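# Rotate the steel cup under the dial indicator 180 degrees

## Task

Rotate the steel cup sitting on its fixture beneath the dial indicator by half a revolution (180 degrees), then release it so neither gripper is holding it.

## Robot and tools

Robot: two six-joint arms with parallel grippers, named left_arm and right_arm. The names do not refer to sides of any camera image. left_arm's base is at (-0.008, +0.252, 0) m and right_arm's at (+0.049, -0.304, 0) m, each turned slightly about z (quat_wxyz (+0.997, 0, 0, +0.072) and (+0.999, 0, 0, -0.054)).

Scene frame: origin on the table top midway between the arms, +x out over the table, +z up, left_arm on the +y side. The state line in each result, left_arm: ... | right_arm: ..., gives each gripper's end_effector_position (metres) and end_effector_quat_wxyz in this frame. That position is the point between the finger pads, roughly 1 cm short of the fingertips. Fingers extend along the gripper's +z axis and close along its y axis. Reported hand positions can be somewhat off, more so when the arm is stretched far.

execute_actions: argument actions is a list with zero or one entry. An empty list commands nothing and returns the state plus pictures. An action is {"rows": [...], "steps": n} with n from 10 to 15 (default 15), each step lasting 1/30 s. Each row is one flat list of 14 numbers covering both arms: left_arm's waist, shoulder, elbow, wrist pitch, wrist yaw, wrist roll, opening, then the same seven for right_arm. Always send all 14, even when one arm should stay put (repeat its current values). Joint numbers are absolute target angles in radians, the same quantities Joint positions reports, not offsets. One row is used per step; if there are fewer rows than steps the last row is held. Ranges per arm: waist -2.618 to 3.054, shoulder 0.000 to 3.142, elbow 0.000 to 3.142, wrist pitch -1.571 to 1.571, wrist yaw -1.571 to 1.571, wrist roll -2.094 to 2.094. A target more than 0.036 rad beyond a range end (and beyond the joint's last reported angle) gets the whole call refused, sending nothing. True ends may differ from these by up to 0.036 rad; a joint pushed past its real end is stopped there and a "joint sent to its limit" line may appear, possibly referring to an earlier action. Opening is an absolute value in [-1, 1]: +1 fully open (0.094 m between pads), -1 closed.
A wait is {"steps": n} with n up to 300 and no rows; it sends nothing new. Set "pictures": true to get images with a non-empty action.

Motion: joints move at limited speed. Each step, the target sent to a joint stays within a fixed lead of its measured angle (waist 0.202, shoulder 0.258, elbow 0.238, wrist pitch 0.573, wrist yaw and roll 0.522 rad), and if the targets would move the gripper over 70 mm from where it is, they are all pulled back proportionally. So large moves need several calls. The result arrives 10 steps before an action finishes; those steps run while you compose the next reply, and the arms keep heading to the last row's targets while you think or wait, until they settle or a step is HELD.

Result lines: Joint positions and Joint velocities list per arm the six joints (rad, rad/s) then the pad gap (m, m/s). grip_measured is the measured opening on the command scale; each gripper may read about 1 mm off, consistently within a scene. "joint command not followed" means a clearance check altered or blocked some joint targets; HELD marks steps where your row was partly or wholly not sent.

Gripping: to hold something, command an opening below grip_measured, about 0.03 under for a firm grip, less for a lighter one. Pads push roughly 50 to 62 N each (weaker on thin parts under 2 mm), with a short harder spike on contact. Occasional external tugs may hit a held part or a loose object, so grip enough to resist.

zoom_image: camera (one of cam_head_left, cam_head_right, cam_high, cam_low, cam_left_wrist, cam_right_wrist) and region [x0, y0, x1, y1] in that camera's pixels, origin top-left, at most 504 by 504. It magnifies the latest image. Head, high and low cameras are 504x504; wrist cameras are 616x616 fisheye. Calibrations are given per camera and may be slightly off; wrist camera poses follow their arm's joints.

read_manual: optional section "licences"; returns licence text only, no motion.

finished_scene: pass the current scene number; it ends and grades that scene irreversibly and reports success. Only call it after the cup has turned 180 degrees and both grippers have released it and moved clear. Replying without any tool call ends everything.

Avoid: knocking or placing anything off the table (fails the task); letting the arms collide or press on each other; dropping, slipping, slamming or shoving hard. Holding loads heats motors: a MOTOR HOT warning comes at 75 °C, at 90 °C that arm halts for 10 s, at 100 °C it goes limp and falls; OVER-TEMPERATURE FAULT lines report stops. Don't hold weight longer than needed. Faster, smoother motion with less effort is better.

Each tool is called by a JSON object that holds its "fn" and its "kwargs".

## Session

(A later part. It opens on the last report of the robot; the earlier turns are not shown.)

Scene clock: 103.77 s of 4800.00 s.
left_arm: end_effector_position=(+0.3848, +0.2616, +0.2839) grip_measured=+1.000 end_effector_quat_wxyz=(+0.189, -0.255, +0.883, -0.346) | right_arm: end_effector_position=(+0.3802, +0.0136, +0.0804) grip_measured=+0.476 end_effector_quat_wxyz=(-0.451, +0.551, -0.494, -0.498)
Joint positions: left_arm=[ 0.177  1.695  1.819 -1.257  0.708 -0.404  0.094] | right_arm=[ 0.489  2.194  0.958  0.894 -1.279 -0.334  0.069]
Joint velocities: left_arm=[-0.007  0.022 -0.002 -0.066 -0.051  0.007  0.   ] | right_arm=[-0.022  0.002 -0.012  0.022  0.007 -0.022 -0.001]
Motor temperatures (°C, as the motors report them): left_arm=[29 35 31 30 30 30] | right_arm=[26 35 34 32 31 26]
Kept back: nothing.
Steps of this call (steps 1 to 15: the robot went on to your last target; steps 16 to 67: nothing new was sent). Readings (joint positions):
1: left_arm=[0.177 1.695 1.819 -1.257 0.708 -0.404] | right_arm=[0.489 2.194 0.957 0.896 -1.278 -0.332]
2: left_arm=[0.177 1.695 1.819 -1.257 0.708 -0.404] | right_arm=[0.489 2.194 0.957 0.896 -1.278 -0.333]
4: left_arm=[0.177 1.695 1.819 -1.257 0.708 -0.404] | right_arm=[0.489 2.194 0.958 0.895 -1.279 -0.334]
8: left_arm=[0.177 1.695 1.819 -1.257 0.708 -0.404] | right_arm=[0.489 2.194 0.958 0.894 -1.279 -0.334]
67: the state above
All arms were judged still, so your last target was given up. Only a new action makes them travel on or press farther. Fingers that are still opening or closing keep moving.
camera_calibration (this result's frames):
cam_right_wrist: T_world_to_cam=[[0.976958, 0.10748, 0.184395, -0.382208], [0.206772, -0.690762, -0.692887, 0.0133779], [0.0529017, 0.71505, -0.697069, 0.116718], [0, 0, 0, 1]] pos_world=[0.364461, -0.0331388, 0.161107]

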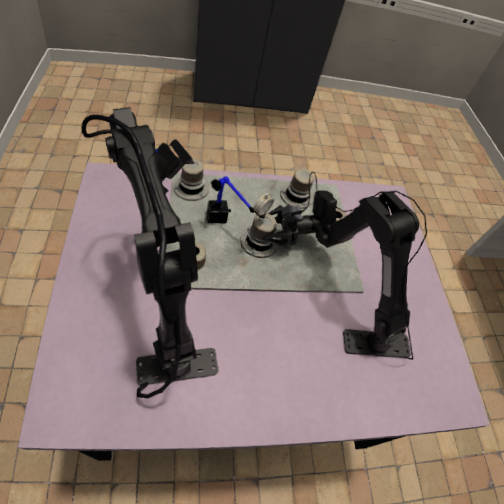

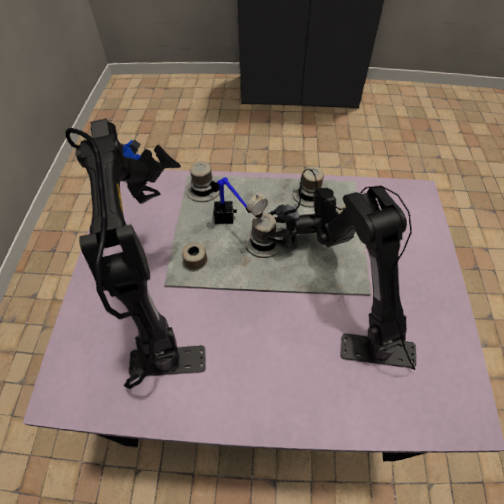

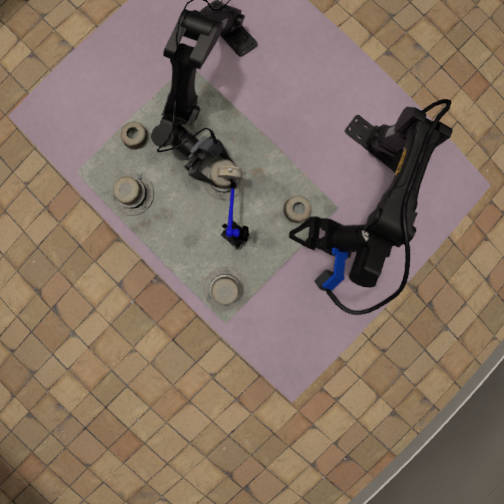

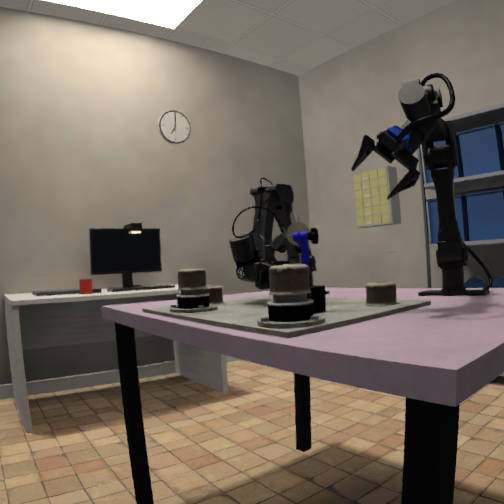

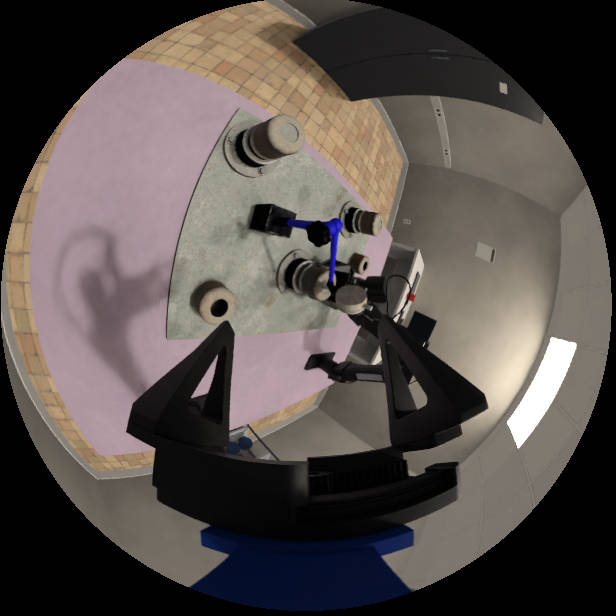

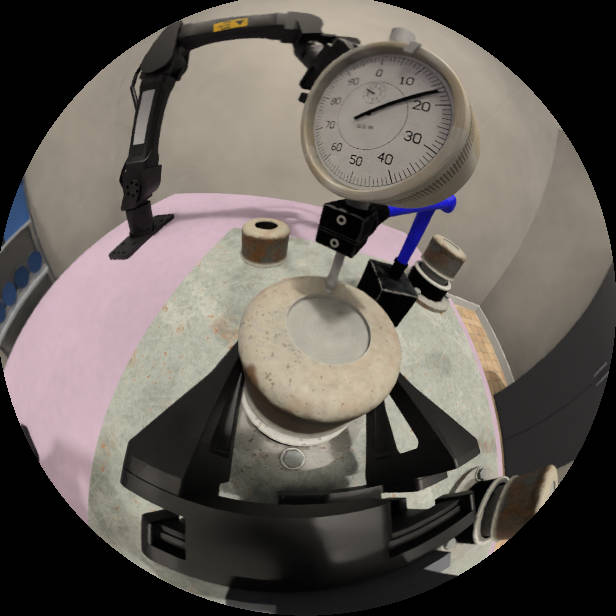

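{"fn": "execute_actions", "kwargs": {"actions": [{"rows": [
[0.177,1.695,1.819,-1.257,0.708,-0.404,1, 0.486,2.204,0.974,0.880,-1.275,-0.337,0.45],
[0.177,1.695,1.819,-1.257,0.708,-0.404,1, 0.489,2.194,0.965,0.892,-1.279,-0.334,0.47],
[0.177,1.695,1.819,-1.257,0.708,-0.404,1, 0.489,2.194,0.965,0.892,-1.279,-0.334,0.55],
[0.177,1.695,1.819,-1.257,0.708,-0.404,1, 0.489,2.194,0.965,0.892,-1.279,-0.334,0.65],
[0.177,1.695,1.819,-1.257,0.708,-0.404,1, 0.489,2.194,0.965,0.896,-1.279,-0.334,0.77],
[0.177,1.695,1.819,-1.257,0.708,-0.404,1, 0.489,2.194,0.965,0.900,-1.276,-0.332,0.89],
[0.177,1.695,1.819,-1.257,0.708,-0.404,1, 0.489,2.189,0.965,0.910,-1.273,-0.330,1],
[0.177,1.695,1.819,-1.257,0.708,-0.404,1, 0.491,2.184,0.961,0.921,-1.2655,-0.3234,1],
[0.177,1.695,1.819,-1.257,0.708,-0.404,1, 0.493,2.179,0.957,0.939,-1.2577,-0.3153,1],
[0.177,1.695,1.819,-1.257,0.708,-0.404,1, 0.4964,2.1734,0.950,0.962,-1.245,-0.3035,1],
[0.177,1.695,1.819,-1.257,0.708,-0.404,1, 0.4973,2.172,0.943,0.989,-1.2268,-0.2895,1],
[0.177,1.695,1.819,-1.257,0.708,-0.404,1, 0.4989,2.1696,0.933,1.0175,-1.2046,-0.273,1],
[0.177,1.695,1.819,-1.257,0.708,-0.404,1, 0.5015,2.1658,0.9193,1.046,-1.1805,-0.2558,1],
[0.177,1.695,1.819,-1.257,0.708,-0.404,1, 0.5048,2.1612,0.9028,1.0715,-1.155,-0.239,1],
[0.177,1.695,1.819,-1.257,0.708,-0.404,1, 0.5086,2.1562,0.885,1.096,-1.1295,-0.2238,1]
], "steps": 15}]}}

{"fn": "execute_actions", "kwargs": {"actions": [{"rows": [
[0.177,1.695,1.819,-1.257,0.708,-0.404,1, 0.5127,2.151,0.867,1.1193,-1.1038,-0.2093,1],
[0.177,1.695,1.819,-1.257,0.708,-0.404,1, 0.5172,2.1464,0.850,1.1415,-1.0778,-0.1958,1],
[0.177,1.695,1.819,-1.257,0.708,-0.404,1, 0.5218,2.1419,0.8333,1.1622,-1.0514,-0.183,1],
[0.177,1.695,1.819,-1.257,0.708,-0.404,1, 0.5267,2.1374,0.817,1.182,-1.0245,-0.172,1],
[0.177,1.695,1.819,-1.257,0.708,-0.404,1, 0.5318,2.133,0.801,1.201,-0.9973,-0.1617,1],
[0.177,1.695,1.819,-1.257,0.708,-0.404,1, 0.5374,2.1289,0.7855,1.219,-0.9698,-0.152,1],
[0.177,1.695,1.819,-1.257,0.708,-0.404,1, 0.5433,2.1249,0.7703,1.2357,-0.942,-0.143,1],
[0.177,1.695,1.819,-1.257,0.708,-0.404,1, 0.5495,2.1209,0.7554,1.2517,-0.9138,-0.1346,1],
[0.177,1.695,1.819,-1.257,0.708,-0.404,1, 0.556,2.117,0.741,1.267,-0.8852,-0.1266,1],
[0.177,1.695,1.819,-1.257,0.708,-0.404,1, 0.563,2.1131,0.7272,1.2815,-0.8563,-0.1191,1],
[0.177,1.695,1.819,-1.257,0.708,-0.404,1, 0.5703,2.1093,0.7138,1.2953,-0.827,-0.112,1],
[0.177,1.695,1.819,-1.257,0.708,-0.404,1, 0.5779,2.1056,0.7007,1.3085,-0.7972,-0.1053,1],
[0.177,1.695,1.819,-1.257,0.708,-0.404,1, 0.5858,2.102,0.688,1.3211,-0.7671,-0.0989,1],
[0.177,1.695,1.819,-1.257,0.708,-0.404,1, 0.594,2.0986,0.6756,1.333,-0.7367,-0.0928,1],
[0.177,1.695,1.819,-1.257,0.708,-0.404,1, 0.6026,2.0953,0.6637,1.3444,-0.706,-0.087,1]
], "steps": 15}]}}

{"fn": "execute_actions", "kwargs": {"actions": [{"rows": [
[0.177,1.695,1.819,-1.257,0.708,-0.404,1, 0.6114,2.0921,0.6521,1.3551,-0.6749,-0.0815,1],
[0.177,1.695,1.819,-1.257,0.708,-0.404,1, 0.6206,2.089,0.641,1.3653,-0.6436,-0.0762,1],
[0.177,1.695,1.819,-1.257,0.708,-0.404,1, 0.6301,2.0863,0.6306,1.375,-0.6119,-0.071,1],
[0.177,1.695,1.819,-1.257,0.708,-0.404,1, 0.6399,2.0838,0.6207,1.3841,-0.580,-0.066,1],
[0.177,1.695,1.819,-1.257,0.708,-0.404,1, 0.6501,2.0813,0.6111,1.3926,-0.5476,-0.0611,1],
[0.177,1.695,1.819,-1.257,0.708,-0.404,1, 0.6605,2.079,0.602,1.4006,-0.515,-0.0563,1],
[0.177,1.695,1.819,-1.257,0.708,-0.404,1, 0.6713,2.0765,0.5932,1.408,-0.4821,-0.0516,1],
[0.177,1.695,1.819,-1.257,0.708,-0.404,1, 0.6824,2.0742,0.5848,1.4152,-0.449,-0.047,1],
[0.177,1.695,1.819,-1.257,0.708,-0.404,1, 0.6938,2.072,0.5769,1.4219,-0.4156,-0.0427,1],
[0.177,1.695,1.819,-1.257,0.708,-0.404,1, 0.7054,2.070,0.5695,1.4282,-0.3819,-0.0384,1],
[0.177,1.695,1.819,-1.257,0.708,-0.404,1, 0.7173,2.0683,0.5626,1.434,-0.348,-0.0342,1],
[0.177,1.695,1.819,-1.257,0.708,-0.404,1, 0.7294,2.0668,0.5562,1.4396,-0.314,-0.030,1],
[0.177,1.695,1.819,-1.257,0.708,-0.404,1, 0.7417,2.0655,0.5503,1.4446,-0.2795,-0.0262,1],
[0.177,1.695,1.819,-1.257,0.708,-0.404,1, 0.7542,2.0645,0.545,1.4491,-0.2448,-0.0225,1],
[0.177,1.695,1.819,-1.257,0.708,-0.404,1, 0.767,2.0679,0.5405,1.453,-0.210,-0.0187,1]
], "steps": 15}]}}

{"fn": "execute_actions", "kwargs": {"actions": [{"rows": [
[0.177,1.695,1.819,-1.257,0.708,-0.404,1, 0.7799,2.0714,0.5367,1.4562,-0.175,-0.015,1],
[0.177,1.695,1.819,-1.257,0.708,-0.404,1, 0.793,2.0751,0.5333,1.4587,-0.140,-0.0113,1],
[0.177,1.695,1.819,-1.257,0.708,-0.404,1, 0.8063,2.079,0.5305,1.4567,-0.105,-0.0075,1],
[0.177,1.695,1.819,-1.257,0.708,-0.404,1, 0.8197,2.0831,0.5282,1.454,-0.070,-0.0038,1],
[0.177,1.695,1.819,-1.257,0.708,-0.404,1, 0.8332,2.0873,0.5265,1.4507,-0.035,0.0,1],
[0.177,1.695,1.819,-1.257,0.708,-0.404,1, 0.8467,2.0916,0.5292,1.4467,0.0002,0.0037,1],
[0.177,1.695,1.819,-1.257,0.708,-0.404,1, 0.8602,2.096,0.5325,1.4422,0.0355,0.0075,1],
[0.177,1.695,1.819,-1.257,0.708,-0.404,1, 0.8737,2.1003,0.5362,1.437,0.0708,0.0113,1],
[0.177,1.695,1.819,-1.257,0.708,-0.404,1, 0.8872,2.1046,0.5405,1.4321,0.106,0.015,1],
[0.177,1.695,1.819,-1.257,0.708,-0.404,1, 0.9006,2.105,0.5453,1.4297,0.1411,0.0188,1],
[0.177,1.695,1.819,-1.257,0.708,-0.404,1, 0.914,2.1055,0.5497,1.4266,0.1762,0.0225,1],
[0.177,1.695,1.819,-1.257,0.708,-0.404,1, 0.9274,2.1062,0.5537,1.423,0.2112,0.0263,1],
[0.177,1.695,1.819,-1.257,0.708,-0.404,1, 0.9406,2.107,0.5562,1.4189,0.246,0.030,1],
[0.177,1.695,1.819,-1.257,0.708,-0.404,1, 0.9538,2.1079,0.5593,1.4143,0.2806,0.034,1],
[0.177,1.695,1.819,-1.257,0.708,-0.404,1, 0.9668,2.109,0.563,1.4092,0.3151,0.038,1]
], "steps": 15}]}}

{"fn": "execute_actions", "kwargs": {"actions": [{"rows": [
[0.177,1.695,1.819,-1.257,0.708,-0.404,1, 0.9796,2.1103,0.5675,1.4035,0.3494,0.042,1],
[0.177,1.695,1.819,-1.257,0.708,-0.404,1, 0.9923,2.1117,0.5726,1.3972,0.3834,0.046,1],
[0.177,1.695,1.819,-1.257,0.708,-0.404,1, 1.0047,2.1133,0.5783,1.3903,0.4173,0.0502,1],
[0.177,1.695,1.819,-1.257,0.708,-0.404,1, 1.017,2.115,0.5845,1.383,0.4509,0.0544,1],
[0.177,1.695,1.819,-1.257,0.708,-0.404,1, 1.029,2.1168,0.5911,1.375,0.4843,0.0587,1],
[0.177,1.695,1.819,-1.257,0.708,-0.404,1, 1.0409,2.1187,0.5982,1.3666,0.5174,0.063,1],
[0.177,1.695,1.819,-1.257,0.708,-0.404,1, 1.0525,2.1208,0.6059,1.3576,0.5501,0.0675,1],
[0.177,1.695,1.819,-1.257,0.708,-0.404,1, 1.0638,2.123,0.614,1.3481,0.5826,0.0722,1],
[0.177,1.695,1.819,-1.257,0.708,-0.404,1, 1.0748,2.1254,0.6228,1.338,0.6148,0.077,1],
[0.177,1.695,1.819,-1.257,0.708,-0.404,1, 1.0856,2.128,0.6321,1.3273,0.6466,0.082,1],
[0.177,1.695,1.819,-1.257,0.708,-0.404,1, 1.0961,2.1307,0.6418,1.3159,0.6782,0.0874,1],
[0.177,1.695,1.819,-1.257,0.708,-0.404,1, 1.1063,2.1335,0.652,1.3038,0.7094,0.093,1],
[0.177,1.695,1.819,-1.257,0.708,-0.404,1, 1.1162,2.1365,0.6625,1.291,0.7404,0.0989,1],
[0.177,1.695,1.819,-1.257,0.708,-0.404,1, 1.1258,2.1396,0.6735,1.277,0.771,0.105,1],
[0.177,1.695,1.819,-1.257,0.708,-0.404,1, 1.1351,2.1428,0.6849,1.2621,0.8012,0.1113,1]
], "steps": 15}]}}

{"fn": "execute_actions", "kwargs": {"actions": [{"rows": [
[0.177,1.695,1.819,-1.257,0.708,-0.404,1, 1.144,2.146,0.6967,1.2465,0.831,0.1179,1],
[0.177,1.695,1.819,-1.257,0.708,-0.404,1, 1.1526,2.1492,0.709,1.230,0.8605,0.1248,1],
[0.177,1.695,1.819,-1.257,0.708,-0.404,1, 1.1609,2.1525,0.7218,1.2141,0.8896,0.132,1],
[0.177,1.695,1.819,-1.257,0.708,-0.404,1, 1.1688,2.1557,0.735,1.1997,0.9159,0.1393,1],
[0.177,1.695,1.819,-1.257,0.708,-0.404,1, 1.1764,2.159,0.7485,1.1871,0.9387,0.1459,1],
[0.177,1.695,1.819,-1.257,0.708,-0.404,1, 1.183,2.162,0.7614,1.1773,0.9579,0.1517,1],
[0.177,1.695,1.819,-1.257,0.708,-0.404,1, 1.1886,2.1646,0.7729,1.1704,0.9724,0.1563,1],
[0.177,1.695,1.819,-1.257,0.708,-0.404,1, 1.1931,2.1665,0.7832,1.1657,0.9825,0.1595,1],
[0.177,1.695,1.819,-1.257,0.708,-0.404,1, 1.1965,2.168,0.7915,1.1641,0.9892,0.1617,1],
[0.177,1.695,1.819,-1.257,0.708,-0.404,1, 1.1988,2.169,0.7975,1.1641,0.9914,0.1624,1],
[0.177,1.695,1.819,-1.257,0.708,-0.404,1, 1.2003,2.1695,0.8015,1.1641,0.9914,0.1624,1],
[0.177,1.695,1.819,-1.257,0.708,-0.404,1, 1.2008,2.1697,0.803,1.1641,0.9914,0.1624,1]
], "steps": 13}]}}

{"fn": "execute_actions", "kwargs": {"actions": [{"steps": 20}], "pictures": true}}

Scene clock: 129.47 s of 4800.00 s.
left_arm: end_effector_position=(+0.3848, +0.2616, +0.2839) grip_measured=+1.000 end_effector_quat_wxyz=(+0.189, -0.255, +0.883, -0.346) | right_arm: end_effector_position=(+0.3801, +0.0136, +0.0804) grip_measured=+0.714 end_effector_quat_wxyz=(-0.451, +0.552, -0.494, -0.498)
Joint positions: left_arm=[ 0.177  1.695  1.819 -1.257  0.708 -0.404  0.094] | right_arm=[ 0.489  2.194  0.958  0.894 -1.279 -0.334  0.081]
Joint velocities: left_arm=[-0.007 -0.007 -0.007 -0.007 -0.022  0.022  0.   ] | right_arm=[-0.007 -0.017  0.002  0.037  0.022 -0.051  0.108]
Motor temperatures (°C, as the motors report them): left_arm=[29 35 31 31 30 30] | right_arm=[26 36 35 32 30 26]
Steps of this call (steps 1 to 90: nothing new was sent; then 22.53 s passed at rest; steps 91 to 95: the first 5 steps of this action). Readings (joint positions):
91: left_arm=[0.177 1.695 1.819 -1.257 0.708 -0.404] | right_arm=[0.489 2.194 0.958 0.894 -1.279 -0.334]
92: left_arm=[0.177 1.695 1.819 -1.257 0.708 -0.404] | right_arm=[0.489 2.194 0.958 0.894 -1.279 -0.334]
94: left_arm=[0.177 1.695 1.819 -1.257 0.708 -0.404] | right_arm=[0.489 2.194 0.958 0.894 -1.279 -0.334]
95: the state above

Scene clock: 129.97 s of 4800.00 s.
left_arm: end_effector_position=(+0.3848, +0.2616, +0.2839) grip_measured=+1.000 end_effector_quat_wxyz=(+0.189, -0.255, +0.883, -0.346) | right_arm: end_effector_position=(+0.3852, +0.0126, +0.0810) grip_measured=+1.000 end_effector_quat_wxyz=(-0.494, +0.515, -0.533, -0.454)
Joint positions: left_arm=[ 0.177  1.695  1.819 -1.257  0.708 -0.404  0.094] | right_arm=[ 0.51   2.168  0.841  1.108 -1.1   -0.219  0.094]
Joint velocities: left_arm=[-0.002 -0.012  0.002 -0.081 -0.051 -0.066  0.   ] | right_arm=[ 0.159 -0.1   -0.471  0.535  0.593  0.242  0.   ]
Motor temperatures (°C, as the motors report them): left_arm=[29 35 31 31 30 30] | right_arm=[26 36 35 32 30 26]
Steps of this call (steps 1 to 10: the last 10 steps of your previous action; steps 11 to 15: the first 5 steps of this action). Readings (joint positions):
11: left_arm=[0.177 1.695 1.819 -1.257 0.708 -0.404] | right_arm=[0.492 2.185 0.913 1.025 -1.186 -0.269]
12: left_arm=[0.177 1.695 1.819 -1.257 0.708 -0.404] | right_arm=[0.495 2.180 0.895 1.046 -1.166 -0.257]
14: left_arm=[0.177 1.695 1.819 -1.257 0.708 -0.404] | right_arm=[0.504 2.171 0.859 1.088 -1.122 -0.231]
15: the state above

Scene clock: 130.47 s of 4800.00 s.
left_arm: end_effector_position=(+0.3848, +0.2616, +0.2839) grip_measured=+1.000 end_effector_quat_wxyz=(+0.189, -0.255, +0.883, -0.346) | right_arm: end_effector_position=(+0.3820, +0.0148, +0.0792) grip_measured=+1.000 end_effector_quat_wxyz=(+0.554, -0.423, +0.611, +0.376)
Joint positions: left_arm=[ 0.177  1.695  1.819 -1.257  0.708 -0.404  0.094] | right_arm=[ 0.623  2.112  0.642  1.337 -0.683 -0.093  0.094]
Joint velocities: left_arm=[ 0.002  0.007 -0.012 -0.066  0.081 -0.007  0.   ] | right_arm=[ 0.271 -0.076 -0.3    0.227  0.857  0.183  0.   ]
Motor temperatures (°C, as the motors report them): left_arm=[29 35 31 31 30 30] | right_arm=[26 36 35 32 30 26]
Steps of this call (steps 1 to 10: the last 10 steps of your previous action; steps 11 to 15: the first 5 steps of this action). Readings (joint positions):
11: left_arm=[0.177 1.695 1.819 -1.257 0.708 -0.404] | right_arm=[0.586 2.125 0.686 1.289 -0.804 -0.118]
12: left_arm=[0.177 1.695 1.819 -1.257 0.708 -0.404] | right_arm=[0.594 2.121 0.674 1.302 -0.775 -0.112]
14: left_arm=[0.177 1.695 1.819 -1.257 0.708 -0.404] | right_arm=[0.613 2.115 0.652 1.326 -0.714 -0.099]
15: the state above

Scene clock: 130.97 s of 4800.00 s.
left_arm: end_effector_position=(+0.3848, +0.2616, +0.2839) grip_measured=+1.000 end_effector_quat_wxyz=(+0.189, -0.255, +0.883, -0.346) | right_arm: end_effector_position=(+0.3819, +0.0166, +0.0759) grip_measured=+1.000 end_effector_quat_wxyz=(+0.603, -0.318, +0.674, +0.283)
Joint positions: left_arm=[ 0.177  1.695  1.819 -1.257  0.708 -0.404  0.094] | right_arm=[ 0.8    2.093  0.545  1.434 -0.187 -0.024  0.094]
Joint velocities: left_arm=[-0.002  0.017 -0.007 -0.007  0.037 -0.022  0.   ] | right_arm=[ 0.379 -0.007 -0.076  0.037  0.901  0.007  0.   ]
Motor temperatures (°C, as the motors report them): left_arm=[29 35 31 31 30 30] | right_arm=[26 36 35 32 30 26]
Steps of this call (steps 1 to 10: the last 10 steps of your previous action; steps 11 to 15: the first 5 steps of this action). Readings (joint positions):
11: left_arm=[0.177 1.695 1.819 -1.257 0.708 -0.404] | right_arm=[0.748 2.093 0.559 1.423 -0.325 -0.040]
12: left_arm=[0.177 1.695 1.819 -1.257 0.708 -0.404] | right_arm=[0.761 2.093 0.555 1.427 -0.290 -0.036]
14: left_arm=[0.177 1.695 1.819 -1.257 0.708 -0.404] | right_arm=[0.787 2.093 0.548 1.433 -0.222 -0.028]
15: the state above

Scene clock: 131.47 s of 4800.00 s.
left_arm: end_effector_position=(+0.3848, +0.2616, +0.2839) grip_measured=+1.000 end_effector_quat_wxyz=(+0.189, -0.255, +0.883, -0.346) | right_arm: end_effector_position=(+0.3813, +0.0156, +0.0766) grip_measured=+1.000 end_effector_quat_wxyz=(+0.642, -0.206, +0.717, +0.181)
Joint positions: left_arm=[ 0.177  1.695  1.819 -1.257  0.708 -0.404  0.094] | right_arm=[0.998 2.093 0.559 1.416 0.334 0.034 0.094]
Joint velocities: left_arm=[-0.002  0.007 -0.002 -0.081  0.022  0.022  0.   ] | right_arm=[ 0.349 -0.012  0.188 -0.022  0.974  0.154  0.   ]
Motor temperatures (°C, as the motors report them): left_arm=[29 35 31 31 30 30] | right_arm=[26 36 35 32 30 26]
Steps of this call (steps 1 to 10: the last 10 steps of your previous action; steps 11 to 15: the first 5 steps of this action). Readings (joint positions):
11: left_arm=[0.177 1.695 1.819 -1.257 0.708 -0.404] | right_arm=[0.948 2.093 0.543 1.434 0.196 0.018]
12: left_arm=[0.177 1.695 1.819 -1.257 0.708 -0.404] | right_arm=[0.961 2.093 0.544 1.431 0.231 0.022]
14: left_arm=[0.177 1.695 1.819 -1.257 0.708 -0.404] | right_arm=[0.986 2.093 0.553 1.421 0.299 0.030]
15: the state above

Scene clock: 131.90 s of 4800.00 s.
left_arm: end_effector_position=(+0.3848, +0.2616, +0.2839) grip_measured=+1.000 end_effector_quat_wxyz=(+0.189, -0.255, +0.883, -0.346) | right_arm: end_effector_position=(+0.3835, +0.0168, +0.0770) grip_measured=+1.000 end_effector_quat_wxyz=(+0.661, -0.102, +0.738, +0.088)
Joint positions: left_arm=[ 0.177  1.695  1.819 -1.257  0.708 -0.404  0.094] | right_arm=[1.136 2.127 0.681 1.295 0.753 0.099 0.094]
Joint velocities: left_arm=[-0.002 -0.022 -0.012 -0.037  0.066 -0.022  0.   ] | right_arm=[ 0.252  0.1    0.344 -0.447  0.886  0.183  0.   ]
Motor temperatures (°C, as the motors report them): left_arm=[29 35 31 31 30 30] | right_arm=[26 36 35 32 30 26]
Steps of this call (steps 1 to 10: the last 10 steps of your previous action; steps 11 to 13: the first 3 steps of this action). Readings (joint positions):
11: left_arm=[0.177 1.695 1.819 -1.257 0.708 -0.404] | right_arm=[1.118 2.120 0.659 1.323 0.691 0.086]
12: left_arm=[0.177 1.695 1.819 -1.257 0.708 -0.404] | right_arm=[1.127 2.124 0.670 1.309 0.722 0.093]
13: the state above

Scene clock: 132.57 s of 4800.00 s.
left_arm: end_effector_position=(+0.3848, +0.2616, +0.2839) grip_measured=+1.000 end_effector_quat_wxyz=(+0.189, -0.255, +0.883, -0.346) | right_arm: end_effector_position=(+0.3847, +0.0168, +0.0832) grip_measured=+1.000 end_effector_quat_wxyz=(+0.671, -0.033, +0.740, +0.037)
Joint positions: left_arm=[ 0.177  1.695  1.819 -1.257  0.708 -0.404  0.094] | right_arm=[1.192 2.148 0.784 1.19  0.977 0.154 0.094]
Joint velocities: left_arm=[-0.027  0.002 -0.007 -0.007 -0.007  0.007  0.   ] | right_arm=[ 0.012 -0.007  0.007  0.022  0.022  0.007  0.   ]
Motor temperatures (°C, as the motors report them): left_arm=[29 35 31 31 30 30] | right_arm=[26 36 35 32 30 26]
Kept back: nothing.
Steps of this call (steps 1 to 10: the last 10 steps of your previous action; steps 11 to 20: the robot went on to your last target). Readings (joint positions):
1: left_arm=[0.177 1.695 1.819 -1.257 0.708 -0.404] | right_arm=[1.144 2.131 0.694 1.280 0.783 0.105]
2: left_arm=[0.177 1.695 1.819 -1.257 0.708 -0.404] | right_arm=[1.153 2.134 0.707 1.266 0.811 0.111]
4: left_arm=[0.177 1.695 1.819 -1.257 0.708 -0.404] | right_arm=[1.167 2.141 0.733 1.240 0.862 0.124]
8: left_arm=[0.177 1.695 1.819 -1.257 0.708 -0.404] | right_arm=[1.187 2.147 0.773 1.209 0.929 0.141]
20: the state above
camera_calibration (this result's frames):
cam_right_wrist: T_world_to_cam=[[0.101524, -0.980291, 0.169479, -0.0312268], [-0.692931, -0.191918, -0.694992, 0.354416], [0.71382, -0.0468793, -0.698758, -0.125183], [0, 0, 0, 1]] pos_world=[0.338114, 0.0315391, 0.164136]

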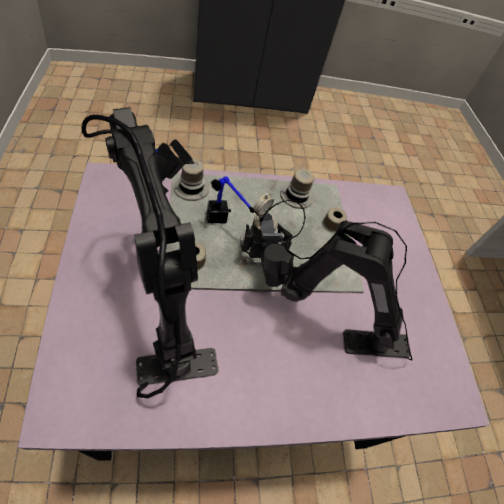

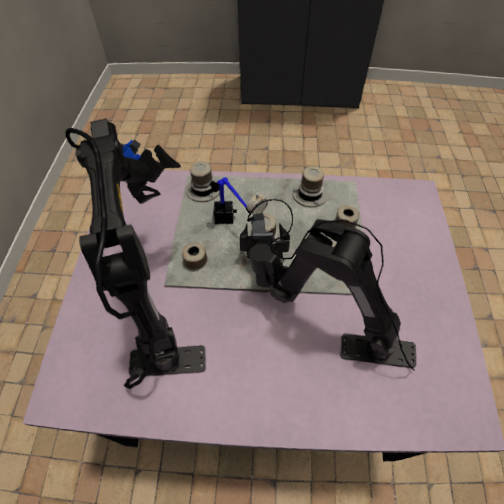

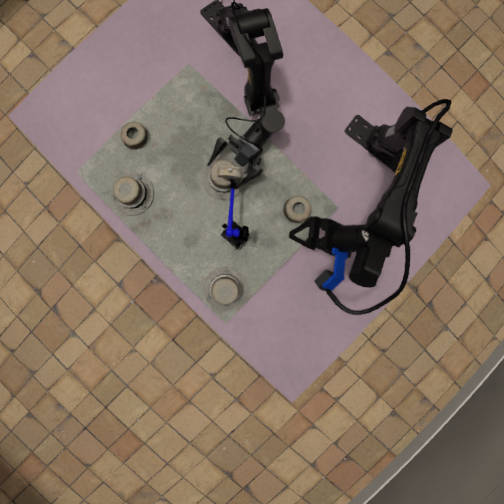

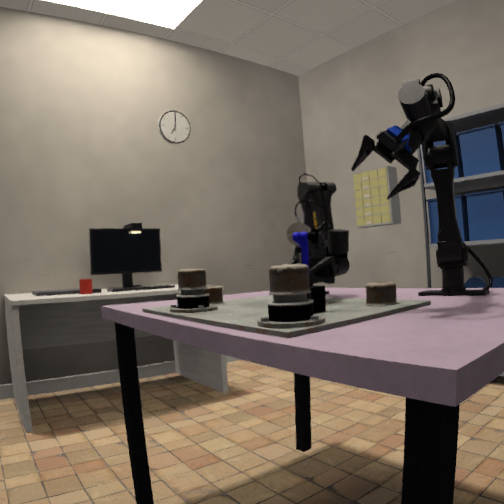

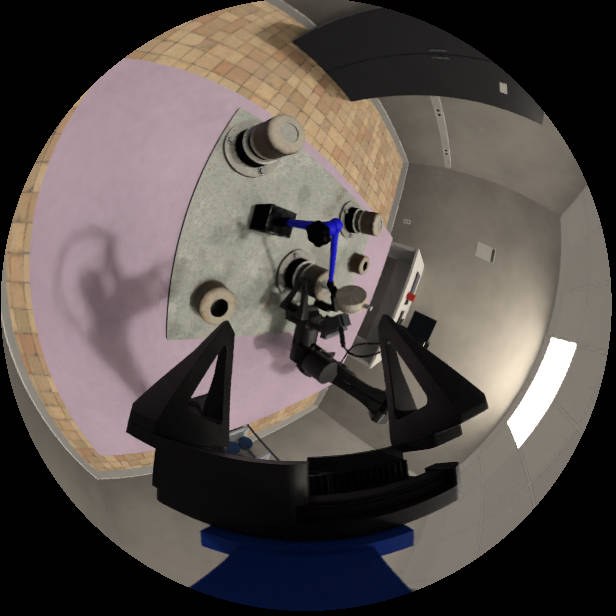

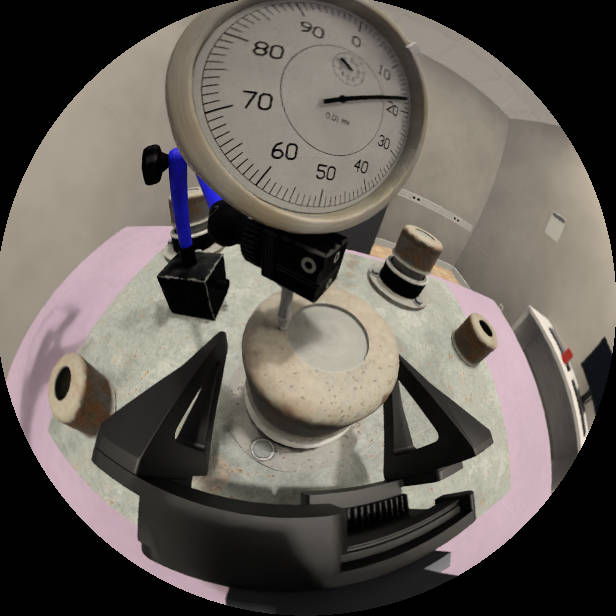

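{"fn": "zoom_image", "kwargs": {"camera": "cam_right_wrist", "region": [210, 270, 430, 470]}}

Region (210, 270, 430, 470) of cam_right_wrist's 616x616 image, scaled by 2.291, with more detail than that image has; it fills the top 458 rows of this view, and the rest is white.

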